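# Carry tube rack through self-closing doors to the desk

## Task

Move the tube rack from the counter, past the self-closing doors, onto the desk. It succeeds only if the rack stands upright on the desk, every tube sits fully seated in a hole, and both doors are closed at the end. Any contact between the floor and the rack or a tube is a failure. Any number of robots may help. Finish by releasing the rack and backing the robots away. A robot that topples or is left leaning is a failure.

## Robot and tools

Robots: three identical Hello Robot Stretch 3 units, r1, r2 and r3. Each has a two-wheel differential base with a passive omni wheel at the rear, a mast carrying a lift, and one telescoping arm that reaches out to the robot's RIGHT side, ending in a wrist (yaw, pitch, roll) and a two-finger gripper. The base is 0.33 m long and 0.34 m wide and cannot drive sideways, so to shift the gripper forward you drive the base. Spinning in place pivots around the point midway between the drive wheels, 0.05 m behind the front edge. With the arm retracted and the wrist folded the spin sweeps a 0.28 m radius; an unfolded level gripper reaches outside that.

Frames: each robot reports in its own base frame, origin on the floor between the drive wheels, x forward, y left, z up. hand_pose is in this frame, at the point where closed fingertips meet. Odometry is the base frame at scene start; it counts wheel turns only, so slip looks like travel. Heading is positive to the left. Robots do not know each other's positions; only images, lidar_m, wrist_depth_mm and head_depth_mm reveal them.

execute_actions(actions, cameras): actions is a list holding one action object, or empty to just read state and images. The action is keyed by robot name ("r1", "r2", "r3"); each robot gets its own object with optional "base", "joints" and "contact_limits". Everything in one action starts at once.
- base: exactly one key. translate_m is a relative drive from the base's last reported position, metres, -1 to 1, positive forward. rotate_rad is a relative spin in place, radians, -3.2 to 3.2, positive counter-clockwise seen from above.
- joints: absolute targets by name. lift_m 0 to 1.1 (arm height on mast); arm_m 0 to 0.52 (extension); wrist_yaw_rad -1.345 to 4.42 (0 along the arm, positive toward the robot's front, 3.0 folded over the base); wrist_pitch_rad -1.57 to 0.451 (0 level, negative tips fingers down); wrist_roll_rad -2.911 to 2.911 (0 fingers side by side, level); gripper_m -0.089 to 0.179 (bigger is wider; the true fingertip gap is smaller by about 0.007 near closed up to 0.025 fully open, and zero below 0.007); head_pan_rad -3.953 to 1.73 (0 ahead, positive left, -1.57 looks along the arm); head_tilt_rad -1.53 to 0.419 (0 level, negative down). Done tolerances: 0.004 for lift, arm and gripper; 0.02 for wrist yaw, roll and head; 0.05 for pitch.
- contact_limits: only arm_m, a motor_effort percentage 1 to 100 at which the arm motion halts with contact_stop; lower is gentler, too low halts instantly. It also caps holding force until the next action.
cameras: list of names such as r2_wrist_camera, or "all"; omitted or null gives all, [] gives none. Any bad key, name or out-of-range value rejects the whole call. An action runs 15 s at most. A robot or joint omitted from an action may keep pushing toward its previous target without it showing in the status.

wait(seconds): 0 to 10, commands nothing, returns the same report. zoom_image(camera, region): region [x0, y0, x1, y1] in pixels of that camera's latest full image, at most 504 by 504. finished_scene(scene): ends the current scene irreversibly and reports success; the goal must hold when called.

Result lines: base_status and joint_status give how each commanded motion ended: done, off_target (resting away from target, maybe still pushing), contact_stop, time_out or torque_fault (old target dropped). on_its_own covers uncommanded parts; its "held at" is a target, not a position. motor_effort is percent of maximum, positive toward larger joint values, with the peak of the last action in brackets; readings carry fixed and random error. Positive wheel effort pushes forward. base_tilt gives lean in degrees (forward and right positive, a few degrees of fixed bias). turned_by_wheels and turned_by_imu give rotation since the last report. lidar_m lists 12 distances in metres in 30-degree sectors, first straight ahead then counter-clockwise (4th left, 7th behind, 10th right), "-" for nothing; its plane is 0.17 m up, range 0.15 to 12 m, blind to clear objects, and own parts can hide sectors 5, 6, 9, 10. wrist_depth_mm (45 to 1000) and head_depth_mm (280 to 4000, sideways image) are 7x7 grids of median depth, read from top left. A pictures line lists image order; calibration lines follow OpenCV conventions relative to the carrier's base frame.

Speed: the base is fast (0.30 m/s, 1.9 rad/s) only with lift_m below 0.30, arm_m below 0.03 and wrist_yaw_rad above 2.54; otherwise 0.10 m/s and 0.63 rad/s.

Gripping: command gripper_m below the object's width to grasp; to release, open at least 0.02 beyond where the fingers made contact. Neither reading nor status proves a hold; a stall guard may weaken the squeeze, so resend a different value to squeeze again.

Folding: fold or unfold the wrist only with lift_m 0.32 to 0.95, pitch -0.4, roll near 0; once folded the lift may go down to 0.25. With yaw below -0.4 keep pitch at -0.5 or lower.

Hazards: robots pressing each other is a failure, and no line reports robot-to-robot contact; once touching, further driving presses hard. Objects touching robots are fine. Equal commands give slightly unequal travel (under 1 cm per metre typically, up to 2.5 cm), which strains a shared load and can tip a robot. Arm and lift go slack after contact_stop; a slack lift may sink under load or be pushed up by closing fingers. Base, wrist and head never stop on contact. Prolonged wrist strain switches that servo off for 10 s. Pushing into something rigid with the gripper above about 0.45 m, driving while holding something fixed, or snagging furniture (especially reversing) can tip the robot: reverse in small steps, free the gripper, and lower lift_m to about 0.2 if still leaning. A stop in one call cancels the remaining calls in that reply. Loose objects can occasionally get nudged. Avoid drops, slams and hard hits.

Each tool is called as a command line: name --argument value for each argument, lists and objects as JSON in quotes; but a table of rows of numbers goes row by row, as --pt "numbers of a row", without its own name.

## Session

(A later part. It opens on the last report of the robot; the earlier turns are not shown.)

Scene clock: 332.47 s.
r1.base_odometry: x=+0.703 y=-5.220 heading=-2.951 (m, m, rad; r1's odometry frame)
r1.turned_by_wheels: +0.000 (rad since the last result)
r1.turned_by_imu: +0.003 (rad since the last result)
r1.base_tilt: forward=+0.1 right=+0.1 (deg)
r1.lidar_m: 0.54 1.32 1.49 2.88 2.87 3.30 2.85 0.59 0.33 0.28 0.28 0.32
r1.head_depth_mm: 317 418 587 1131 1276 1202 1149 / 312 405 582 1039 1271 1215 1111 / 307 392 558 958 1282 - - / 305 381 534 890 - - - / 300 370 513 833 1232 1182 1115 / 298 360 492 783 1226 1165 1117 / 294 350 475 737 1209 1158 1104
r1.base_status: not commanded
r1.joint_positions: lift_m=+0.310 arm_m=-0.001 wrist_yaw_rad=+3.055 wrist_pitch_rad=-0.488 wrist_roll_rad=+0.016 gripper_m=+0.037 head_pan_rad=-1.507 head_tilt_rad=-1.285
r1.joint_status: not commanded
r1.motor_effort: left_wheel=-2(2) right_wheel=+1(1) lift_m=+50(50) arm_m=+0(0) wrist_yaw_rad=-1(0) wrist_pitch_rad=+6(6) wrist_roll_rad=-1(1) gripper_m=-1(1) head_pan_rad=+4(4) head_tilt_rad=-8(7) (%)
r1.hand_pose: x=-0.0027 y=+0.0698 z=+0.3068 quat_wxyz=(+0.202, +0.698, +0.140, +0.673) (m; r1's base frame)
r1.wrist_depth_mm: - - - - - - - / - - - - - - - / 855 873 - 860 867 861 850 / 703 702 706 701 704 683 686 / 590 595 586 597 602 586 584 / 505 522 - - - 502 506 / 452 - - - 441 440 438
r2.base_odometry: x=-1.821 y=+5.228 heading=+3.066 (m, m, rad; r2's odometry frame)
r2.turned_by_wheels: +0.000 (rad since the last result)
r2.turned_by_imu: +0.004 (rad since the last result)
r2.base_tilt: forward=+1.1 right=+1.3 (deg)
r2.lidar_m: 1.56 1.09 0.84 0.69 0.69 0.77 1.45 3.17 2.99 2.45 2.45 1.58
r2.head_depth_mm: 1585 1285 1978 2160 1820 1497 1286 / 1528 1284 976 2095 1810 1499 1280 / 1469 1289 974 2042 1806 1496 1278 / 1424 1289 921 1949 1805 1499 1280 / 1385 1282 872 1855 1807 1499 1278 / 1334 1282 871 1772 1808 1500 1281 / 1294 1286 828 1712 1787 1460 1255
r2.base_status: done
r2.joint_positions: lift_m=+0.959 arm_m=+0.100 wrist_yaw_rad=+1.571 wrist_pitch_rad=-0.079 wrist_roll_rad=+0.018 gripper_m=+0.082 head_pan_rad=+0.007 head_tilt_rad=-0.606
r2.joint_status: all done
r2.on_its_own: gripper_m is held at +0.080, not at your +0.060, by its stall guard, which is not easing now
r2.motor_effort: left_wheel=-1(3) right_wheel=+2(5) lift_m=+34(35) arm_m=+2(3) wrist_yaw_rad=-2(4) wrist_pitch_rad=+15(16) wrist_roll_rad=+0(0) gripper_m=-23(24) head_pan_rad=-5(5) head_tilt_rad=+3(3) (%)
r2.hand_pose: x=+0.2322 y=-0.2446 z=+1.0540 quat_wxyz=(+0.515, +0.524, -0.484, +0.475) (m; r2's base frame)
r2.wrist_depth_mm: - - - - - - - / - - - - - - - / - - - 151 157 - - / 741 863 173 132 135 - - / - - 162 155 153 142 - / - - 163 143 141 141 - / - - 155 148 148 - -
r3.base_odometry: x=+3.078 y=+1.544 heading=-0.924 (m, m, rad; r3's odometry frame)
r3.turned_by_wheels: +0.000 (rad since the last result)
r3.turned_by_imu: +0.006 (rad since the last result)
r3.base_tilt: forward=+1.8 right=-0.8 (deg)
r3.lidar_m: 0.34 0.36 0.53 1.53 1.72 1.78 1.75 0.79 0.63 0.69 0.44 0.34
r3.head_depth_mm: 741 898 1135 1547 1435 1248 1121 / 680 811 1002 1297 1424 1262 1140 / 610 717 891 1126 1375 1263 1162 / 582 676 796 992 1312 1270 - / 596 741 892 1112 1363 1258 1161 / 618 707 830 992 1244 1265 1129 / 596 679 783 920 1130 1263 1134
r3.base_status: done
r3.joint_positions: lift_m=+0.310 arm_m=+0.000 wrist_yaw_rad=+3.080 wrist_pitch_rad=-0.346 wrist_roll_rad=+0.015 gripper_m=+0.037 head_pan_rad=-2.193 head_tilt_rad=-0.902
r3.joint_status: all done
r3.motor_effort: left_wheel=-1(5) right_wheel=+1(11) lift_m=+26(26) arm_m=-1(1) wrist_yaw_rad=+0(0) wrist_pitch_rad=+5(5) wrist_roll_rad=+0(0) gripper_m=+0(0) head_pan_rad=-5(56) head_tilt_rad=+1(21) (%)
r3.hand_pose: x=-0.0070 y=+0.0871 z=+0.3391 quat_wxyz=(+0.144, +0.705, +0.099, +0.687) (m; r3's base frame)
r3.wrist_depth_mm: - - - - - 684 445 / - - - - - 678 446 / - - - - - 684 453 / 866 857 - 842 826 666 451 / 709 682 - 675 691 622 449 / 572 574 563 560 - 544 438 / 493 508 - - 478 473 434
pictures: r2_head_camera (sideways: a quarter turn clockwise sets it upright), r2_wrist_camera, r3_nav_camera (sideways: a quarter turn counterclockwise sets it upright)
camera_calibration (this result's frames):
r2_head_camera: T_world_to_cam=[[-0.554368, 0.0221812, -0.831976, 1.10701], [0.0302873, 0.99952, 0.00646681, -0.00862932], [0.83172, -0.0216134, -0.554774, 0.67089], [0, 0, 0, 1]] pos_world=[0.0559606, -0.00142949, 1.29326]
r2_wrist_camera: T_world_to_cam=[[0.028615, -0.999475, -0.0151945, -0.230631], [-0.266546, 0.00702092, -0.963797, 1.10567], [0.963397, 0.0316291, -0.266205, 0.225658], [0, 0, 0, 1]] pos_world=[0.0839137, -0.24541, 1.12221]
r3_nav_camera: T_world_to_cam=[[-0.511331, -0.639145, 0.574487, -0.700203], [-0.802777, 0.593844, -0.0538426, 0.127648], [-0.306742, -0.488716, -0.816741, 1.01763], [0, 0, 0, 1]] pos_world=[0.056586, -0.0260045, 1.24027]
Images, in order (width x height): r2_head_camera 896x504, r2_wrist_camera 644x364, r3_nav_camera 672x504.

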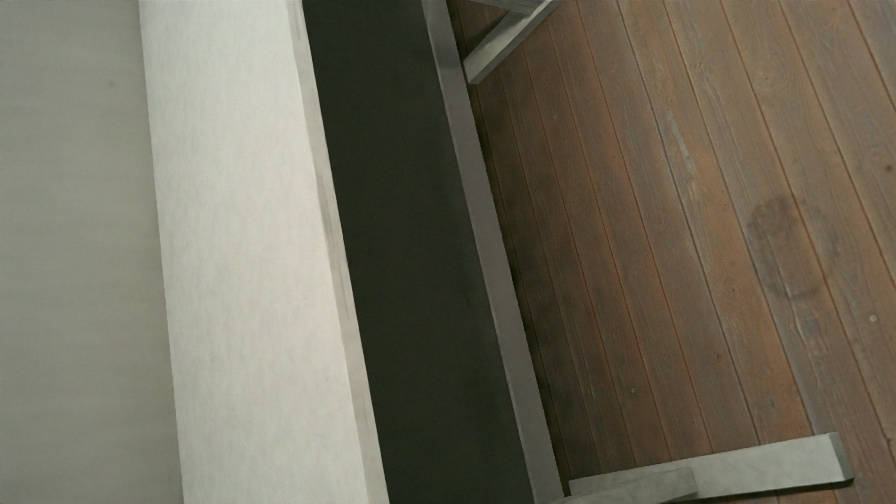

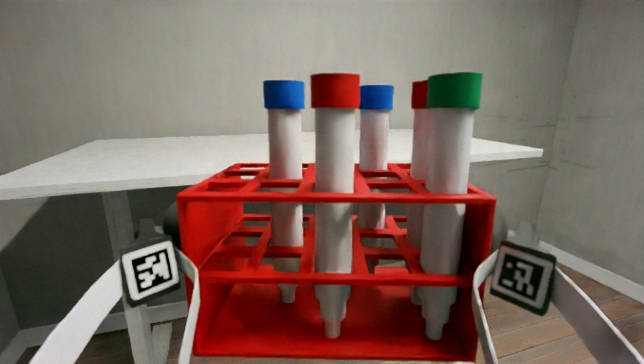

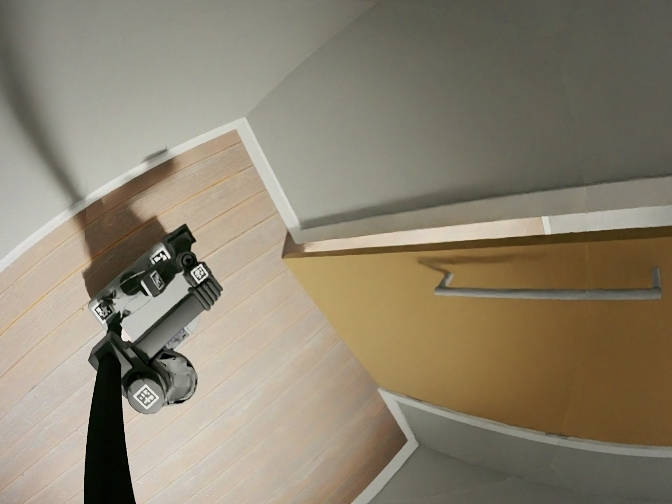

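execute_actions --actions '[{"r2":{"base":{"translate_m":0.4},"joints":{"lift_m":0.98}}}]' --cameras '[]'

execute_actions --actions '[{"r2":{"base":{"rotate_rad":1.4},"joints":{"wrist_yaw_rad":0.6,"arm_m":0.3,"head_pan_rad":-1.2,"head_tilt_rad":-0.7}}}]' --cameras '[]'

execute_actions --actions '[{"r2":{"joints":{"lift_m":0.93}}}]' --cameras '["r2_head_camera","r2_wrist_camera"]'

Scene clock: 346.87 s.
r1.base_odometry: x=+0.703 y=-5.220 heading=-2.951 (m, m, rad; r1's odometry frame)
r1.turned_by_wheels: +0.000 (rad since the last result)
r1.turned_by_imu: +0.002 (rad since the last result)
r1.base_tilt: forward=+0.2 right=+0.2 (deg)
r1.lidar_m: 0.55 1.32 1.49 2.88 2.87 3.31 2.85 0.59 0.33 0.28 0.28 0.32
r1.head_depth_mm: 317 418 589 1125 1282 1202 1143 / 311 404 581 1037 1263 1219 1112 / 307 393 557 955 1278 - - / 305 381 534 890 - - - / 300 370 513 834 1227 1183 1109 / 298 360 492 782 1223 1169 1109 / 294 350 474 737 1207 1163 1101
r1.base_status: not commanded
r1.joint_positions: lift_m=+0.310 arm_m=-0.001 wrist_yaw_rad=+3.055 wrist_pitch_rad=-0.488 wrist_roll_rad=+0.016 gripper_m=+0.037 head_pan_rad=-1.507 head_tilt_rad=-1.285
r1.joint_status: not commanded
r1.motor_effort: left_wheel=-1(1) right_wheel=+1(1) lift_m=+50(50) arm_m=+0(1) wrist_yaw_rad=+0(0) wrist_pitch_rad=+6(6) wrist_roll_rad=+0(1) gripper_m=+0(0) head_pan_rad=+4(4) head_tilt_rad=-7(8) (%)
r1.hand_pose: x=-0.0027 y=+0.0698 z=+0.3068 quat_wxyz=(+0.202, +0.698, +0.140, +0.673) (m; r1's base frame)
r1.wrist_depth_mm: - - - - - - - / - - - - - - - / 854 884 - 872 851 884 869 / 704 697 702 685 697 701 696 / 585 587 574 586 613 590 582 / 509 526 - - - 502 500 / 456 - - - 440 441 445
r2.base_odometry: x=-2.220 y=+5.258 heading=+3.066 (m, m, rad; r2's odometry frame)
r2.turned_by_wheels: +0.000 (rad since the last result)
r2.turned_by_imu: +0.001 (rad since the last result)
r2.base_tilt: forward=+1.1 right=+1.3 (deg)
r2.lidar_m: 1.18 0.74 1.00 0.83 0.82 0.91 1.61 3.56 2.81 2.32 2.31 1.23
r2.head_depth_mm: 1188 1253 827 610 1703 1497 1275 / 1141 1205 826 611 1666 1498 1278 / 1102 1183 827 610 529 1497 1274 / 1066 1141 828 609 512 1494 1280 / 1029 1111 826 608 497 1502 1275 / 1001 1075 828 609 483 1460 1280 / 969 1045 826 610 483 1435 1273
r2.base_status: done
r2.joint_positions: lift_m=+0.979 arm_m=+0.100 wrist_yaw_rad=+1.571 wrist_pitch_rad=-0.079 wrist_roll_rad=+0.018 gripper_m=+0.082 head_pan_rad=+0.007 head_tilt_rad=-0.606
r2.joint_status: all done
r2.on_its_own: gripper_m is held at +0.080, not at your +0.060, by its stall guard, which is not easing now
r2.motor_effort: left_wheel=-1(3) right_wheel=+2(7) lift_m=+34(35) arm_m=+3(3) wrist_yaw_rad=-2(2) wrist_pitch_rad=+16(16) wrist_roll_rad=+0(0) gripper_m=-23(23) head_pan_rad=-5(5) head_tilt_rad=+3(3) (%)
r2.hand_pose: x=+0.2322 y=-0.2446 z=+1.0740 quat_wxyz=(+0.515, +0.524, -0.484, +0.475) (m; r2's base frame)
r2.wrist_depth_mm: 903 960 - - - - - / 925 - - - - - - / 955 - - 151 157 - - / 723 709 173 131 135 725 727 / 451 493 163 155 153 142 - / 346 - 163 142 141 141 - / 716 - 156 150 148 - -
r3.base_odometry: x=+3.078 y=+1.544 heading=-0.924 (m, m, rad; r3's odometry frame)
r3.turned_by_wheels: +0.000 (rad since the last result)
r3.turned_by_imu: +0.001 (rad since the last result)
r3.base_tilt: forward=+1.7 right=-0.8 (deg)
r3.lidar_m: 0.34 0.36 0.53 1.53 1.73 1.77 1.75 0.89 0.70 0.69 0.44 0.34
r3.head_depth_mm: 830 995 1232 1543 1418 1260 1123 / 780 921 1129 1448 1434 1252 1144 / 735 858 1040 1301 1434 1261 1159 / 667 774 956 1172 1402 1263 - / 659 760 878 1075 1345 1259 1155 / 620 708 831 993 1244 1276 1129 / 595 676 781 925 1129 1259 1132
r3.base_status: not commanded
r3.joint_positions: lift_m=+0.310 arm_m=+0.000 wrist_yaw_rad=+3.080 wrist_pitch_rad=-0.346 wrist_roll_rad=+0.015 gripper_m=+0.037 head_pan_rad=-2.193 head_tilt_rad=-0.902
r3.joint_status: not commanded
r3.motor_effort: left_wheel=-1(1) right_wheel=+1(1) lift_m=+27(26) arm_m=-1(0) wrist_yaw_rad=+1(0) wrist_pitch_rad=+6(6) wrist_roll_rad=+0(0) gripper_m=+0(0) head_pan_rad=-5(5) head_tilt_rad=+1(2) (%)
r3.hand_pose: x=-0.0070 y=+0.0871 z=+0.3391 quat_wxyz=(+0.144, +0.705, +0.099, +0.687) (m; r3's base frame)
r3.wrist_depth_mm: - - - - - 682 442 / - - - - - 690 446 / - - - - - 685 453 / 882 880 - 826 837 664 450 / 699 681 - 671 695 619 454 / 574 579 567 560 - 557 437 / 493 501 - - 477 476 435
pictures: none
No camera images: the call's "cameras" was empty. Leave "cameras" out to get every camera's image.

Scene clock: 350.03 s.
r1.base_odometry: x=+0.703 y=-5.220 heading=-2.951 (m, m, rad; r1's odometry frame)
r1.turned_by_wheels: +0.000 (rad since the last result)
r1.turned_by_imu: +0.001 (rad since the last result)
r1.base_tilt: forward=+0.2 right=+0.1 (deg)
r1.lidar_m: 0.54 1.32 1.48 2.88 2.87 3.32 2.85 0.59 0.33 0.28 0.28 0.32
r1.head_depth_mm: 317 417 589 1128 1277 1205 1141 / 311 404 583 1030 1274 1220 1112 / 308 393 556 960 1284 - - / 305 381 534 889 - - - / 300 370 514 833 1236 1184 1117 / 298 360 493 782 1229 1170 1113 / 294 350 474 738 1210 1162 1105
r1.base_status: not commanded
r1.joint_positions: lift_m=+0.310 arm_m=-0.001 wrist_yaw_rad=+3.055 wrist_pitch_rad=-0.488 wrist_roll_rad=+0.016 gripper_m=+0.037 head_pan_rad=-1.507 head_tilt_rad=-1.285
r1.joint_status: not commanded
r1.motor_effort: left_wheel=-1(2) right_wheel=+1(1) lift_m=+50(50) arm_m=+0(0) wrist_yaw_rad=+0(0) wrist_pitch_rad=+6(6) wrist_roll_rad=-1(1) gripper_m=+0(1) head_pan_rad=+4(4) head_tilt_rad=-8(7) (%)
r1.hand_pose: x=-0.0027 y=+0.0698 z=+0.3068 quat_wxyz=(+0.202, +0.698, +0.140, +0.673) (m; r1's base frame)
r1.wrist_depth_mm: - - - - - - - / - - - - - - - / 870 867 - 878 860 845 859 / 706 698 691 697 691 689 683 / 587 581 581 584 600 589 578 / 506 514 - - - 505 502 / 457 - - - 439 441 438
r2.base_odometry: x=-2.220 y=+5.258 heading=-1.818 (m, m, rad; r2's odometry frame)
r2.turned_by_wheels: +1.400 (rad since the last result)
r2.turned_by_imu: +1.415 (rad since the last result)
r2.base_tilt: forward=+1.2 right=+1.4 (deg)
r2.lidar_m: 0.85 0.82 0.86 1.20 3.50 3.20 2.38 2.31 1.22 1.21 0.74 0.74
r2.head_depth_mm: 1049 588 637 536 1627 1408 1226 / 1027 595 674 537 1581 1405 1227 / 1030 623 662 536 1588 1409 1228 / 1026 957 687 537 1546 1418 1229 / 1009 954 687 536 1551 1414 1220 / 994 953 685 536 476 1407 1224 / 980 954 686 536 476 1201 1219
r2.base_status: done
r2.joint_positions: lift_m=+0.979 arm_m=+0.300 wrist_yaw_rad=+0.600 wrist_pitch_rad=-0.079 wrist_roll_rad=+0.018 gripper_m=+0.082 head_pan_rad=-1.193 head_tilt_rad=-0.691
r2.joint_status: all done
r2.on_its_own: gripper_m is held at +0.080, not at your +0.060, by its stall guard, which is not easing now
r2.motor_effort: left_wheel=+0(5) right_wheel=+2(6) lift_m=+33(34) arm_m=+3(3) wrist_yaw_rad=+0(3) wrist_pitch_rad=+15(15) wrist_roll_rad=+0(0) gripper_m=-23(24) head_pan_rad=-5(59) head_tilt_rad=-5(14) (%)
r2.hand_pose: x=+0.1218 y=-0.6540 z=+1.0740 quat_wxyz=(+0.678, +0.237, -0.672, +0.180) (m; r2's base frame)
r2.wrist_depth_mm: 700 691 663 635 609 601 586 / 739 704 688 650 631 612 602 / 777 752 721 151 161 651 635 / 821 729 173 132 136 662 649 / 449 487 163 154 153 142 445 / 328 311 163 142 141 141 336 / 256 256 156 149 149 252 258
r3.base_odometry: x=+3.078 y=+1.544 heading=-0.924 (m, m, rad; r3's odometry frame)
r3.turned_by_wheels: +0.000 (rad since the last result)
r3.turned_by_imu: +0.001 (rad since the last result)
r3.base_tilt: forward=+1.8 right=-0.9 (deg)
r3.lidar_m: 0.34 0.36 0.53 1.53 1.72 1.77 1.74 0.90 0.70 0.69 0.44 0.34
r3.head_depth_mm: 826 995 1231 1554 1424 1264 1125 / 781 923 1123 1456 1426 1262 1138 / 735 861 1028 1304 1426 1261 1164 / 669 769 956 1190 1405 1272 - / 657 756 882 1069 1349 1256 1153 / 618 707 832 995 1242 1263 1131 / 597 674 781 923 1136 1260 1132
r3.base_status: not commanded
r3.joint_positions: lift_m=+0.310 arm_m=+0.000 wrist_yaw_rad=+3.080 wrist_pitch_rad=-0.346 wrist_roll_rad=+0.015 gripper_m=+0.037 head_pan_rad=-2.193 head_tilt_rad=-0.902
r3.joint_status: not commanded
r3.motor_effort: left_wheel=+0(1) right_wheel=+1(1) lift_m=+27(26) arm_m=-1(1) wrist_yaw_rad=+0(0) wrist_pitch_rad=+6(6) wrist_roll_rad=+0(0) gripper_m=+0(0) head_pan_rad=-3(4) head_tilt_rad=+2(1) (%)
r3.hand_pose: x=-0.0070 y=+0.0871 z=+0.3391 quat_wxyz=(+0.144, +0.705, +0.099, +0.687) (m; r3's base frame)
r3.wrist_depth_mm: - - - - - 680 444 / - - - - - 687 448 / - - - - - 680 445 / 886 847 - 858 825 653 449 / 698 684 - 666 690 611 449 / 578 564 572 560 - 551 439 / 497 503 - - 479 473 434
pictures: none
No camera images: the call's "cameras" was empty. Leave "cameras" out to get every camera's image.

Scene clock: 351.33 s.
r1.base_odometry: x=+0.703 y=-5.220 heading=-2.951 (m, m, rad; r1's odometry frame)
r1.turned_by_wheels: +0.000 (rad since the last result)
r1.turned_by_imu: +0.000 (rad since the last result)
r1.base_tilt: forward=+0.2 right=+0.1 (deg)
r1.lidar_m: 0.54 1.32 1.49 2.87 2.87 3.32 2.85 0.59 0.33 0.28 0.28 0.32
r1.head_depth_mm: 317 417 587 1129 1273 1208 1136 / 311 405 581 1036 1271 1220 1112 / 308 393 556 953 1286 - - / 305 381 534 888 - - - / 300 369 514 833 1237 1180 1109 / 298 360 493 780 1223 1172 1108 / 294 350 476 737 1204 1164 1100
r1.base_status: not commanded
r1.joint_positions: lift_m=+0.310 arm_m=-0.001 wrist_yaw_rad=+3.055 wrist_pitch_rad=-0.488 wrist_roll_rad=+0.016 gripper_m=+0.037 head_pan_rad=-1.507 head_tilt_rad=-1.285
r1.joint_status: not commanded
r1.motor_effort: left_wheel=-2(2) right_wheel=+1(1) lift_m=+50(50) arm_m=+0(0) wrist_yaw_rad=+0(1) wrist_pitch_rad=+6(6) wrist_roll_rad=-1(1) gripper_m=+0(0) head_pan_rad=+3(4) head_tilt_rad=-8(7) (%)
r1.hand_pose: x=-0.0027 y=+0.0698 z=+0.3068 quat_wxyz=(+0.202, +0.698, +0.140, +0.673) (m; r1's base frame)
r1.wrist_depth_mm: - - - - - - - / - - - - - - - / 859 882 - 852 882 840 854 / 706 696 706 690 703 703 687 / 584 586 580 590 607 584 579 / 503 525 - - - 508 503 / 455 - - - 440 441 438
r2.base_odometry: x=-2.220 y=+5.258 heading=-1.818 (m, m, rad; r2's odometry frame)
r2.turned_by_wheels: +0.000 (rad since the last result)
r2.turned_by_imu: +0.000 (rad since the last result)
r2.base_tilt: forward=+1.1 right=+1.3 (deg)
r2.lidar_m: 0.85 0.82 0.86 1.20 3.54 3.21 2.39 2.32 1.23 1.21 0.73 0.74
r2.head_depth_mm: 1069 1013 - 520 1628 1403 1224 / 1051 626 638 537 1589 1411 1223 / 1039 958 636 536 1580 1409 1227 / 1023 955 686 536 1540 1412 1225 / 1013 953 687 536 1549 1414 1219 / 996 957 687 536 476 1413 1221 / 984 956 685 534 475 1199 1211
r2.base_status: not commanded
r2.joint_positions: lift_m=+0.930 arm_m=+0.300 wrist_yaw_rad=+0.600 wrist_pitch_rad=-0.079 wrist_roll_rad=+0.018 gripper_m=+0.082 head_pan_rad=-1.193 head_tilt_rad=-0.691
r2.joint_status: all done
r2.on_its_own: gripper_m is held at +0.080, not at your +0.060, by its stall guard, which is not easing now
r2.motor_effort: left_wheel=-1(1) right_wheel=+2(2) lift_m=+16(30) arm_m=+3(2) wrist_yaw_rad=+0(1) wrist_pitch_rad=+15(16) wrist_roll_rad=+0(0) gripper_m=-23(23) head_pan_rad=-5(5) head_tilt_rad=-4(5) (%)
r2.hand_pose: x=+0.1218 y=-0.6540 z=+1.0249 quat_wxyz=(+0.678, +0.237, -0.672, +0.180) (m; r2's base frame)
r2.wrist_depth_mm: 705 692 671 634 618 605 577 / 740 712 689 654 628 614 604 / 768 753 727 152 161 634 624 / 540 536 173 131 136 541 536 / 336 364 162 154 153 142 335 / 244 232 163 143 141 141 251 / 196 191 156 148 149 188 192
r3.base_odometry: x=+3.078 y=+1.544 heading=-0.924 (m, m, rad; r3's odometry frame)
r3.turned_by_wheels: +0.000 (rad since the last result)
r3.turned_by_imu: +0.000 (rad since the last result)
r3.base_tilt: forward=+1.7 right=-0.8 (deg)
r3.lidar_m: 0.34 0.36 0.53 1.53 1.73 1.77 1.75 0.90 0.70 0.69 0.44 0.34
r3.head_depth_mm: 830 992 1227 1550 1426 1257 1129 / 778 919 1130 1449 1432 1256 1140 / 734 855 1030 1291 1431 1258 1157 / 668 777 954 1179 1410 1269 - / 661 757 887 1079 1350 1262 1159 / 617 712 834 996 1242 1263 1136 / 595 678 780 928 1135 1262 1124
r3.base_status: not commanded
r3.joint_positions: lift_m=+0.310 arm_m=+0.000 wrist_yaw_rad=+3.080 wrist_pitch_rad=-0.346 wrist_roll_rad=+0.015 gripper_m=+0.037 head_pan_rad=-2.193 head_tilt_rad=-0.902
r3.joint_status: not commanded
r3.motor_effort: left_wheel=-1(1) right_wheel=+2(1) lift_m=+26(26) arm_m=-1(0) wrist_yaw_rad=+0(0) wrist_pitch_rad=+6(5) wrist_roll_rad=+0(0) gripper_m=+0(0) head_pan_rad=-4(5) head_tilt_rad=+2(1) (%)
r3.hand_pose: x=-0.0070 y=+0.0871 z=+0.3391 quat_wxyz=(+0.144, +0.705, +0.099, +0.687) (m; r3's base frame)
r3.wrist_depth_mm: - - - - - 671 445 / - - - - - 686 451 / - - - - - 684 448 / 873 877 - 869 820 665 447 / 703 684 - 678 688 622 449 / 577 573 563 554 - 552 441 / 500 507 - - 479 476 439
pictures: r2_head_camera (sideways: a quarter turn clockwise sets it upright), r2_wrist_camera
camera_calibration (this result's frames):
r2_head_camera: T_world_to_cam=[[-0.205505, 0.588907, -0.781637, 1.03926], [0.94281, 0.333316, 0.00324989, -0.0100071], [0.262446, -0.736267, -0.623725, 0.764064], [0, 0, 0, 1]] pos_world=[0.0224819, -0.046136, 1.28892]
r2_wrist_camera: T_world_to_cam=[[-0.808843, -0.587828, -0.0151973, -0.265844], [-0.144721, 0.22405, -0.963773, 1.17819], [0.569937, -0.777341, -0.266292, -0.14379], [0, 0, 0, 1]] pos_world=[0.037434, -0.532019, 1.09318]
Images, in order (width x height): r2_head_camera 896x504, r2_wrist_camera 644x364.

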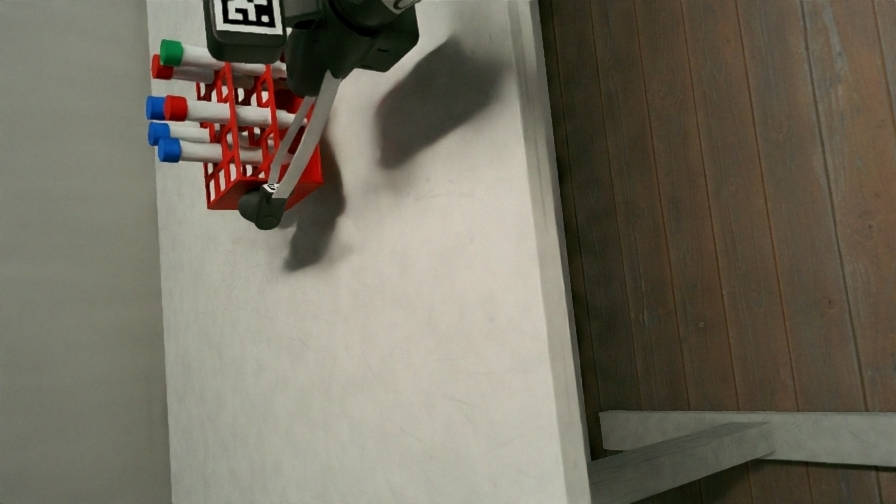

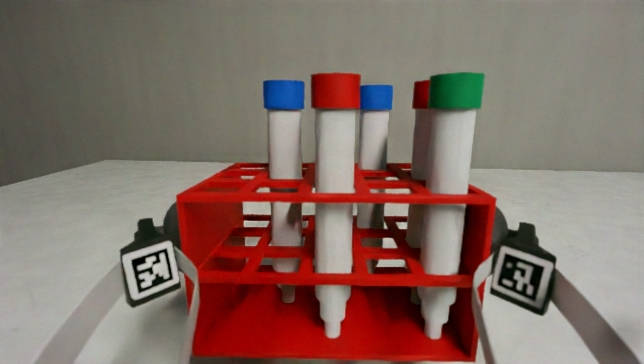

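execute_actions --actions '[{"r2":{"joints":{"lift_m":0.899}}}]' --cameras '[]'

execute_actions --actions '[{"r2":{"joints":{"gripper_m":0.179}}}]' --cameras '[]'

execute_actions --actions '[{"r2":{"joints":{"lift_m":1.04}}}]' --cameras '[]'

execute_actions --actions '[{"r2":{"joints":{"arm_m":0.01},"base":{"translate_m":-0.35}}}]' --cameras '["r2_nav_camera","r2_wrist_camera","r3_nav_camera"]'

Scene clock: 359.27 s.
r1.base_odometry: x=+0.703 y=-5.220 heading=-2.951 (m, m, rad; r1's odometry frame)
r1.turned_by_wheels: +0.000 (rad since the last result)
r1.turned_by_imu: +0.001 (rad since the last result)
r1.base_tilt: forward=+0.2 right=+0.1 (deg)
r1.lidar_m: 0.54 1.32 1.49 2.87 2.88 3.30 2.85 0.59 0.33 0.28 0.28 0.32
r1.head_depth_mm: 317 418 588 1131 1275 1213 1142 / 311 404 582 1035 1260 1220 1113 / 308 393 557 955 1286 - - / 305 381 534 892 - - - / 299 370 513 832 1237 1180 1113 / 298 360 493 782 1227 1173 1110 / 294 351 476 740 1219 1158 1109
r1.base_status: not commanded
r1.joint_positions: lift_m=+0.310 arm_m=-0.001 wrist_yaw_rad=+3.055 wrist_pitch_rad=-0.488 wrist_roll_rad=+0.016 gripper_m=+0.037 head_pan_rad=-1.507 head_tilt_rad=-1.285
r1.joint_status: not commanded
r1.motor_effort: left_wheel=-2(2) right_wheel=+2(1) lift_m=+50(50) arm_m=+0(0) wrist_yaw_rad=+0(0) wrist_pitch_rad=+6(6) wrist_roll_rad=+0(0) gripper_m=-1(0) head_pan_rad=+4(4) head_tilt_rad=-8(8) (%)
r1.hand_pose: x=-0.0027 y=+0.0698 z=+0.3068 quat_wxyz=(+0.202, +0.698, +0.140, +0.673) (m; r1's base frame)
r1.wrist_depth_mm: - - - - - - - / - - - - - - - / 850 864 - 883 866 897 856 / 699 695 710 705 694 693 676 / 589 592 581 585 605 576 579 / 507 523 - - - 505 504 / 454 - - - 442 442 441
r2.base_odometry: x=-2.220 y=+5.258 heading=-1.818 (m, m, rad; r2's odometry frame)
r2.turned_by_wheels: +0.000 (rad since the last result)
r2.turned_by_imu: +0.000 (rad since the last result)
r2.base_tilt: forward=+1.1 right=+1.4 (deg)
r2.lidar_m: 0.85 0.82 0.86 1.19 3.52 3.21 2.39 2.32 1.23 1.21 0.73 0.74
r2.head_depth_mm: 1070 959 - 506 1620 1415 1230 / 1053 860 635 536 1589 1419 1225 / 1035 958 635 536 1584 1411 1227 / 1025 955 689 537 1547 1412 1222 / 1014 953 687 537 1548 1410 1218 / 996 952 687 536 475 1409 1223 / 982 953 686 535 475 1202 1211
r2.base_status: not commanded
r2.joint_positions: lift_m=+0.899 arm_m=+0.300 wrist_yaw_rad=+0.600 wrist_pitch_rad=-0.072 wrist_roll_rad=+0.018 gripper_m=+0.082 head_pan_rad=-1.193 head_tilt_rad=-0.691
r2.joint_status: all done
r2.on_its_own: gripper_m is held at +0.080, not at your +0.060, by its stall guard, which is not easing now
r2.motor_effort: left_wheel=-1(1) right_wheel=+2(2) lift_m=+15(16) arm_m=+2(2) wrist_yaw_rad=-1(1) wrist_pitch_rad=+12(16) wrist_roll_rad=+0(0) gripper_m=-23(23) head_pan_rad=-5(5) head_tilt_rad=-4(4) (%)
r2.hand_pose: x=+0.1219 y=-0.6542 z=+0.9956 quat_wxyz=(+0.677, +0.235, -0.673, +0.182) (m; r2's base frame)
r2.wrist_depth_mm: 720 680 674 645 629 592 573 / 748 721 685 643 626 619 607 / 775 738 729 149 173 648 624 / 435 438 165 128 137 439 436 / 271 282 162 155 153 142 269 / 196 186 164 144 142 141 201 / - 154 147 148 148 150 153
r3.base_odometry: x=+3.078 y=+1.544 heading=-0.924 (m, m, rad; r3's odometry frame)
r3.turned_by_wheels: +0.000 (rad since the last result)
r3.turned_by_imu: +0.001 (rad since the last result)
r3.base_tilt: forward=+1.7 right=-0.7 (deg)
r3.lidar_m: 0.34 0.36 0.53 1.53 1.72 1.77 1.74 0.90 0.70 0.69 0.44 0.34
r3.head_depth_mm: 831 993 1230 1562 1434 1247 1116 / 778 920 1132 1441 1421 1268 1144 / 734 865 1039 1295 1443 1264 1161 / 667 771 963 1183 1403 1265 - / 661 756 882 1071 1356 1274 1159 / 619 709 827 997 1249 1261 1135 / 594 676 780 930 1128 1277 1134
r3.base_status: not commanded
r3.joint_positions: lift_m=+0.310 arm_m=+0.000 wrist_yaw_rad=+3.080 wrist_pitch_rad=-0.346 wrist_roll_rad=+0.015 gripper_m=+0.037 head_pan_rad=-2.193 head_tilt_rad=-0.902
r3.joint_status: not commanded
r3.motor_effort: left_wheel=-1(0) right_wheel=+1(1) lift_m=+27(26) arm_m=-1(1) wrist_yaw_rad=+0(0) wrist_pitch_rad=+6(6) wrist_roll_rad=+0(0) gripper_m=+0(0) head_pan_rad=-4(4) head_tilt_rad=+1(1) (%)
r3.hand_pose: x=-0.0070 y=+0.0871 z=+0.3391 quat_wxyz=(+0.144, +0.705, +0.099, +0.687) (m; r3's base frame)
r3.wrist_depth_mm: - - - - - 682 444 / - - - - - 679 449 / - - - - - 688 447 / 858 885 - 840 829 671 449 / 691 693 - 679 691 617 451 / 581 573 577 564 - 552 438 / 499 502 - - 475 470 438
pictures: none
No camera images: the call's "cameras" was empty. Leave "cameras" out to get every camera's image.

Scene clock: 360.73 s.
r1.base_odometry: x=+0.703 y=-5.220 heading=-2.951 (m, m, rad; r1's odometry frame)
r1.turned_by_wheels: +0.000 (rad since the last result)
r1.turned_by_imu: +0.000 (rad since the last result)
r1.base_tilt: forward=+0.2 right=+0.2 (deg)
r1.lidar_m: 0.54 1.32 1.48 2.88 2.88 3.29 2.85 0.59 0.33 0.28 0.28 0.32
r1.head_depth_mm: 317 417 588 1124 1273 1204 1138 / 311 404 581 1035 1266 1218 1111 / 308 392 556 955 1282 - - / 305 382 534 888 - - - / 300 370 514 830 1229 1186 1117 / 298 360 493 780 1223 1170 1113 / 294 350 473 738 1207 1162 1101
r1.base_status: not commanded
r1.joint_positions: lift_m=+0.310 arm_m=-0.001 wrist_yaw_rad=+3.055 wrist_pitch_rad=-0.488 wrist_roll_rad=+0.016 gripper_m=+0.037 head_pan_rad=-1.507 head_tilt_rad=-1.285
r1.joint_status: not commanded
r1.motor_effort: left_wheel=-2(2) right_wheel=+1(1) lift_m=+50(50) arm_m=+0(0) wrist_yaw_rad=+0(1) wrist_pitch_rad=+6(6) wrist_roll_rad=+0(1) gripper_m=-1(0) head_pan_rad=+4(3) head_tilt_rad=-8(8) (%)
r1.hand_pose: x=-0.0027 y=+0.0698 z=+0.3068 quat_wxyz=(+0.202, +0.698, +0.140, +0.673) (m; r1's base frame)
r1.wrist_depth_mm: - - - - - - - / - - - - - - - / 858 876 - 870 853 847 840 / 689 693 697 701 688 699 697 / 581 587 577 584 612 589 582 / 505 526 - - - 489 505 / 456 - - - 443 449 439
r2.base_odometry: x=-2.220 y=+5.258 heading=-1.818 (m, m, rad; r2's odometry frame)
r2.turned_by_wheels: +0.000 (rad since the last result)
r2.turned_by_imu: +0.000 (rad since the last result)
r2.base_tilt: forward=+1.1 right=+1.4 (deg)
r2.lidar_m: 0.85 0.82 0.86 1.20 3.50 3.20 2.39 2.32 1.23 1.21 0.73 0.74
r2.head_depth_mm: 1069 956 - 506 1624 1417 1226 / 1052 905 637 537 1588 1419 1224 / 1036 957 636 537 1582 1412 1229 / 1024 959 674 536 1540 1410 1224 / 1012 953 687 535 1551 1416 1225 / 996 956 687 536 476 1409 1228 / 982 952 685 536 475 1194 1213
r2.base_status: not commanded
r2.joint_positions: lift_m=+0.899 arm_m=+0.300 wrist_yaw_rad=+0.600 wrist_pitch_rad=-0.072 wrist_roll_rad=+0.018 gripper_m=+0.179 head_pan_rad=-1.193 head_tilt_rad=-0.691
r2.joint_status: all done
r2.motor_effort: left_wheel=-1(0) right_wheel=+2(2) lift_m=+15(15) arm_m=+2(3) wrist_yaw_rad=+0(0) wrist_pitch_rad=+12(12) wrist_roll_rad=+0(0) gripper_m=+0(96) head_pan_rad=-5(5) head_tilt_rad=-5(3) (%)
r2.hand_pose: x=+0.1219 y=-0.6542 z=+0.9957 quat_wxyz=(+0.677, +0.235, -0.673, +0.182) (m; r2's base frame)
r2.wrist_depth_mm: 718 696 662 632 624 600 579 / 751 709 687 658 639 620 597 / 776 749 727 148 172 647 621 / 436 439 156 129 147 436 439 / 271 282 163 154 153 142 270 / 207 186 163 140 140 176 208 / 147 153 146 150 149 147 150
r3.base_odometry: x=+3.078 y=+1.544 heading=-0.924 (m, m, rad; r3's odometry frame)
r3.turned_by_wheels: +0.000 (rad since the last result)
r3.turned_by_imu: +0.000 (rad since the last result)
r3.base_tilt: forward=+1.6 right=-0.8 (deg)
r3.lidar_m: 0.34 0.36 0.53 1.53 1.73 1.78 1.75 0.90 0.70 0.69 0.44 0.34
r3.head_depth_mm: 830 994 1234 1557 1428 1255 1122 / 778 923 1121 1453 1422 1255 1146 / 733 860 1038 1302 1434 1263 1162 / 669 777 960 1184 1411 1252 - / 658 753 884 1070 1353 1264 1155 / 617 706 831 995 1235 1266 1136 / 594 677 783 923 1134 1262 1128
r3.base_status: not commanded
r3.joint_positions: lift_m=+0.310 arm_m=+0.000 wrist_yaw_rad=+3.080 wrist_pitch_rad=-0.346 wrist_roll_rad=+0.015 gripper_m=+0.037 head_pan_rad=-2.193 head_tilt_rad=-0.902
r3.joint_status: not commanded
r3.motor_effort: left_wheel=+0(1) right_wheel=+1(1) lift_m=+27(26) arm_m=+0(0) wrist_yaw_rad=+0(0) wrist_pitch_rad=+6(5) wrist_roll_rad=+0(0) gripper_m=+0(0) head_pan_rad=-4(4) head_tilt_rad=+2(2) (%)
r3.hand_pose: x=-0.0070 y=+0.0871 z=+0.3391 quat_wxyz=(+0.144, +0.705, +0.099, +0.687) (m; r3's base frame)
r3.wrist_depth_mm: - - - - - 688 449 / - - - - - 681 448 / - - - - - 680 450 / 887 869 - 829 831 670 450 / 691 688 - 675 687 626 451 / 579 570 569 558 - 546 439 / 492 507 - - 482 477 434
pictures: none
No camera images: the call's "cameras" was empty. Leave "cameras" out to get every camera's image.

Scene clock: 362.83 s.
r1.base_odometry: x=+0.703 y=-5.220 heading=-2.951 (m, m, rad; r1's odometry frame)
r1.turned_by_wheels: +0.000 (rad since the last result)
r1.turned_by_imu: +0.001 (rad since the last result)
r1.base_tilt: forward=+0.2 right=+0.2 (deg)
r1.lidar_m: 0.54 1.32 1.49 2.88 2.87 3.31 2.85 0.59 0.33 0.28 0.28 0.32
r1.head_depth_mm: 317 418 588 1125 1276 1209 1141 / 312 405 582 1032 1273 1220 1115 / 307 393 558 957 1289 - - / 305 381 534 892 - - - / 300 371 512 832 1238 1176 1114 / 298 360 493 784 1220 1169 1108 / 294 350 475 737 1201 1162 1103
r1.base_status: not commanded
r1.joint_positions: lift_m=+0.310 arm_m=-0.001 wrist_yaw_rad=+3.055 wrist_pitch_rad=-0.488 wrist_roll_rad=+0.016 gripper_m=+0.037 head_pan_rad=-1.507 head_tilt_rad=-1.285
r1.joint_status: not commanded
r1.motor_effort: left_wheel=-2(1) right_wheel=+1(2) lift_m=+51(50) arm_m=+0(1) wrist_yaw_rad=+0(0) wrist_pitch_rad=+6(6) wrist_roll_rad=-1(1) gripper_m=+0(1) head_pan_rad=+4(3) head_tilt_rad=-8(8) (%)
r1.hand_pose: x=-0.0027 y=+0.0698 z=+0.3068 quat_wxyz=(+0.202, +0.698, +0.140, +0.673) (m; r1's base frame)
r1.wrist_depth_mm: - - - - - - - / - - - - - - - / 900 876 - 877 849 839 852 / 704 692 698 688 700 687 700 / 594 582 578 584 614 588 575 / 507 523 - - - 495 501 / 461 - - - 442 445 443
r2.base_odometry: x=-2.220 y=+5.258 heading=-1.818 (m, m, rad; r2's odometry frame)
r2.turned_by_wheels: +0.000 (rad since the last result)
r2.turned_by_imu: +0.000 (rad since the last result)
r2.base_tilt: forward=+1.1 right=+1.3 (deg)
r2.lidar_m: 0.85 0.82 0.86 1.19 3.51 3.20 2.39 2.31 1.23 1.21 0.74 0.74
r2.head_depth_mm: 1069 - 662 536 1623 1419 1224 / 1058 645 638 537 1588 1414 1224 / 1035 909 646 536 1590 1408 1227 / 1019 957 687 535 1552 1406 1220 / 1008 957 688 537 1548 1408 1225 / 999 960 685 537 476 1409 1226 / 983 954 686 536 476 1202 1210
r2.base_status: not commanded
r2.joint_positions: lift_m=+1.040 arm_m=+0.300 wrist_yaw_rad=+0.600 wrist_pitch_rad=-0.071 wrist_roll_rad=+0.018 gripper_m=+0.179 head_pan_rad=-1.193 head_tilt_rad=-0.691
r2.joint_status: all done
r2.motor_effort: left_wheel=-1(1) right_wheel=+2(2) lift_m=+33(34) arm_m=+2(2) wrist_yaw_rad=-1(1) wrist_pitch_rad=+11(12) wrist_roll_rad=+0(0) gripper_m=+0(1) head_pan_rad=-4(5) head_tilt_rad=-4(3) (%)
r2.hand_pose: x=+0.1220 y=-0.6542 z=+1.1360 quat_wxyz=(+0.677, +0.235, -0.673, +0.183) (m; r2's base frame)
r2.wrist_depth_mm: 699 686 658 631 611 595 587 / 754 713 693 666 638 617 607 / 778 746 722 688 661 655 624 / 822 785 754 716 693 676 663 / 840 644 600 602 603 599 599 / 459 415 437 437 435 436 459 / 335 342 343 208 214 344 333
r3.base_odometry: x=+3.078 y=+1.544 heading=-0.924 (m, m, rad; r3's odometry frame)
r3.turned_by_wheels: +0.000 (rad since the last result)
r3.turned_by_imu: +0.000 (rad since the last result)
r3.base_tilt: forward=+1.8 right=-0.8 (deg)
r3.lidar_m: 0.34 0.36 0.53 1.53 1.73 1.77 1.75 0.90 0.70 0.69 0.44 0.34
r3.head_depth_mm: 826 991 1233 1571 1420 1256 1124 / 777 918 1122 1435 1428 1262 1140 / 734 863 1038 1292 1433 1256 1159 / 670 771 952 1182 1405 1263 - / 658 757 881 1065 1342 1273 1153 / 615 703 830 996 1241 1272 1131 / 597 674 781 927 1129 1264 1132
r3.base_status: not commanded
r3.joint_positions: lift_m=+0.310 arm_m=+0.000 wrist_yaw_rad=+3.080 wrist_pitch_rad=-0.346 wrist_roll_rad=+0.015 gripper_m=+0.037 head_pan_rad=-2.193 head_tilt_rad=-0.902
r3.joint_status: not commanded
r3.motor_effort: left_wheel=-1(1) right_wheel=+1(1) lift_m=+26(26) arm_m=-1(0) wrist_yaw_rad=+0(0) wrist_pitch_rad=+5(6) wrist_roll_rad=+0(0) gripper_m=+0(0) head_pan_rad=-4(4) head_tilt_rad=+2(1) (%)
r3.hand_pose: x=-0.0070 y=+0.0871 z=+0.3391 quat_wxyz=(+0.144, +0.705, +0.099, +0.687) (m; r3's base frame)
r3.wrist_depth_mm: - - - - - 685 446 / - - - - - 688 446 / - - - - - 689 448 / 880 852 - 848 836 662 448 / 697 678 - 675 685 611 453 / 582 569 566 559 - 546 442 / 492 506 - - 478 474 434
pictures: none
No camera images: the call's "cameras" was empty. Leave "cameras" out to get every camera's image.

Scene clock: 367.27 s.
r1.base_odometry: x=+0.703 y=-5.220 heading=-2.951 (m, m, rad; r1's odometry frame)
r1.turned_by_wheels: +0.000 (rad since the last result)
r1.turned_by_imu: +0.001 (rad since the last result)
r1.base_tilt: forward=+0.2 right=+0.1 (deg)
r1.lidar_m: 0.54 1.32 1.48 2.87 2.87 3.27 2.85 0.59 0.33 0.28 0.28 0.32
r1.head_depth_mm: 317 417 588 1125 1277 1211 1142 / 311 405 580 1035 1265 1216 1116 / 308 393 557 948 1279 - - / 305 381 534 891 - - - / 300 370 512 833 1236 1188 1113 / 298 359 493 781 1228 1172 1106 / 294 350 475 738 1204 1170 1100
r1.base_status: not commanded
r1.joint_positions: lift_m=+0.310 arm_m=-0.001 wrist_yaw_rad=+3.055 wrist_pitch_rad=-0.488 wrist_roll_rad=+0.016 gripper_m=+0.037 head_pan_rad=-1.507 head_tilt_rad=-1.285
r1.joint_status: not commanded
r1.motor_effort: left_wheel=-1(2) right_wheel=+1(1) lift_m=+50(51) arm_m=+0(0) wrist_yaw_rad=+0(0) wrist_pitch_rad=+6(6) wrist_roll_rad=-1(1) gripper_m=-1(0) head_pan_rad=+3(4) head_tilt_rad=-7(7) (%)
r1.hand_pose: x=-0.0027 y=+0.0698 z=+0.3068 quat_wxyz=(+0.202, +0.698, +0.140, +0.673) (m; r1's base frame)
r1.wrist_depth_mm: - - - - - - - / - - - - - - - / 891 880 - 873 857 864 863 / 700 708 705 701 697 699 690 / 586 583 582 586 606 588 582 / 515 522 - - - 502 500 / 453 - - - 445 445 442
r2.base_odometry: x=-2.134 y=+5.598 heading=-1.818 (m, m, rad; r2's odometry frame)
r2.turned_by_wheels: +0.000 (rad since the last result)
r2.turned_by_imu: -0.002 (rad since the last result)
r2.base_tilt: forward=+1.1 right=+1.3 (deg)
r2.lidar_m: 1.17 1.13 1.18 1.76 3.42 2.78 2.07 2.00 1.87 1.13 1.35 1.01
r2.head_depth_mm: 1232 1116 - - - 1388 1228 / 1206 1081 - - - 1394 1230 / 1193 959 718 - 1672 1409 1231 / 1177 959 688 1730 1664 1418 1229 / 1158 959 718 1686 1669 1412 1223 / 1146 902 636 1620 1660 1413 1224 / 1128 725 661 1603 1669 1409 1221
r2.base_status: done
r2.joint_positions: lift_m=+1.040 arm_m=+0.010 wrist_yaw_rad=+0.600 wrist_pitch_rad=-0.071 wrist_roll_rad=+0.018 gripper_m=+0.179 head_pan_rad=-1.193 head_tilt_rad=-0.691
r2.joint_status: all done
r2.motor_effort: left_wheel=+0(4) right_wheel=+2(2) lift_m=+33(33) arm_m=-3(4) wrist_yaw_rad=+0(0) wrist_pitch_rad=+11(11) wrist_roll_rad=+0(0) gripper_m=+0(0) head_pan_rad=-5(5) head_tilt_rad=-3(3) (%)
r2.hand_pose: x=+0.1220 y=-0.3648 z=+1.1360 quat_wxyz=(+0.677, +0.235, -0.673, +0.183) (m; r2's base frame)
r2.wrist_depth_mm: - - - - - 969 939 / - - - - - - 978 / - - - - - - - / - 993 881 978 987 982 - / 605 666 592 602 604 604 607 / 463 413 433 436 441 438 460 / - - - - 375 376 359
r3.base_odometry: x=+3.078 y=+1.544 heading=-0.924 (m, m, rad; r3's odometry frame)
r3.turned_by_wheels: +0.000 (rad since the last result)
r3.turned_by_imu: +0.001 (rad since the last result)
r3.base_tilt: forward=+1.7 right=-0.8 (deg)
r3.lidar_m: 0.34 0.36 0.53 1.53 1.73 1.78 1.75 0.90 0.70 0.69 0.44 0.34
r3.head_depth_mm: 828 993 1234 1570 1424 1257 1123 / 778 918 1120 1438 1428 1265 1142 / 735 857 1039 1306 1427 1266 1162 / 667 772 958 1176 1416 1255 - / 659 754 882 1075 1344 1262 1157 / 618 705 831 990 1245 1274 1123 / 596 677 779 926 1127 1265 1132
r3.base_status: not commanded
r3.joint_positions: lift_m=+0.310 arm_m=+0.000 wrist_yaw_rad=+3.080 wrist_pitch_rad=-0.346 wrist_roll_rad=+0.015 gripper_m=+0.037 head_pan_rad=-2.193 head_tilt_rad=-0.902
r3.joint_status: not commanded
r3.motor_effort: left_wheel=-1(1) right_wheel=+1(2) lift_m=+26(26) arm_m=-1(1) wrist_yaw_rad=-1(0) wrist_pitch_rad=+6(6) wrist_roll_rad=+0(0) gripper_m=+0(1) head_pan_rad=-4(5) head_tilt_rad=+2(2) (%)
r3.hand_pose: x=-0.0070 y=+0.0871 z=+0.3391 quat_wxyz=(+0.144, +0.705, +0.099, +0.687) (m; r3's base frame)
r3.wrist_depth_mm: - - - - - 689 447 / - - - - - 687 448 / - - - - - 686 451 / 874 874 - 840 831 658 448 / 696 686 - 664 701 626 453 / 578 577 571 557 - 554 439 / 495 501 - - 479 474 434
pictures: r2_nav_camera (sideways: a quarter turn counterclockwise sets it upright), r2_wrist_camera, r3_nav_camera (sideways: a quarter turn counterclockwise sets it upright)
camera_calibration (this result's frames):
r2_nav_camera: T_world_to_cam=[[0.24001, -0.588641, 0.771944, -0.962006], [-0.936069, -0.351041, 0.0233546, 0.0245617], [0.257237, -0.728198, -0.635261, 0.786387], [0, 0, 0, 1]] pos_world=[0.0515945, 0.0149918, 1.2416]
r2_wrist_camera: T_world_to_cam=[[-0.808778, -0.587924, -0.0149762, -0.0943298], [-0.14047, 0.217841, -0.965823, 1.22001], [0.571093, -0.779032, -0.258771, 0.101135], [0, 0, 0, 1]] pos_world=[0.0373263, -0.24244, 1.20307]
r3_nav_camera: T_world_to_cam=[[-0.51133, -0.639145, 0.574487, -0.700203], [-0.802777, 0.593844, -0.0538426, 0.127648], [-0.306742, -0.488716, -0.816741, 1.01763], [0, 0, 0, 1]] pos_world=[0.056586, -0.0260044, 1.24027]
Images, in order (width x height): r2_nav_camera 672x504, r2_wrist_camera 644x364, r3_nav_camera 672x504.

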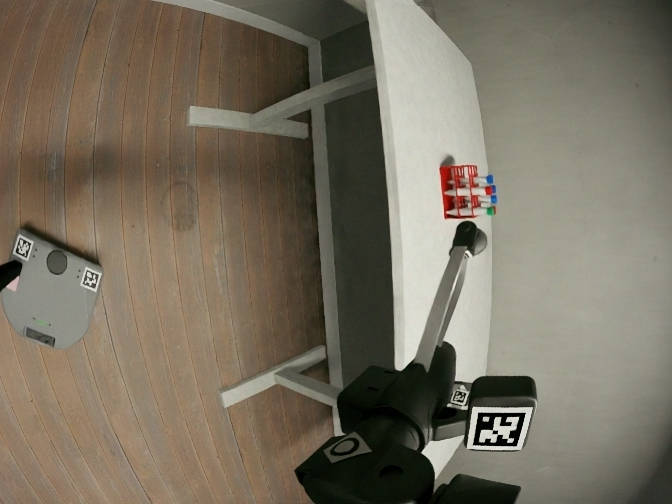

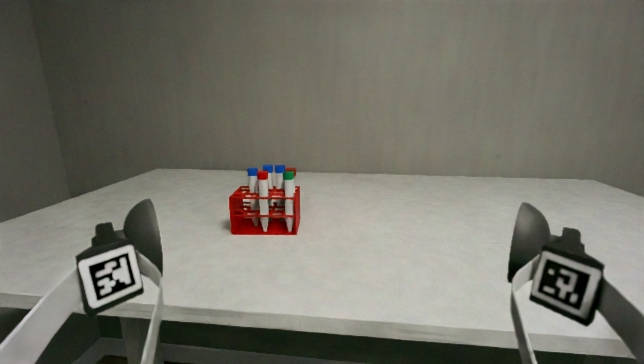

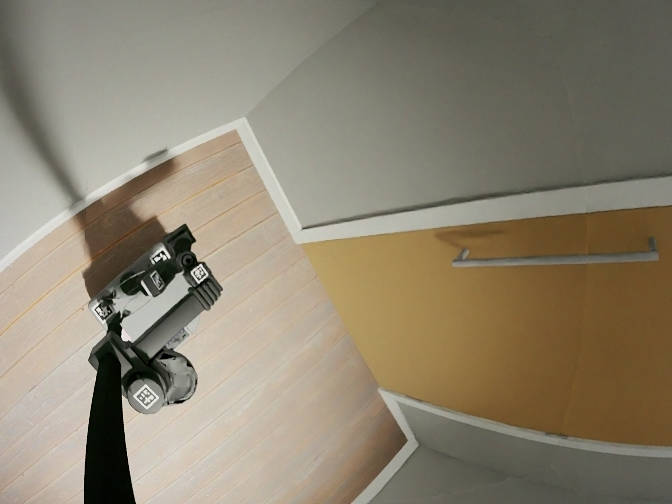

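finished_scene --scene 1

The scene is finished: the task was done.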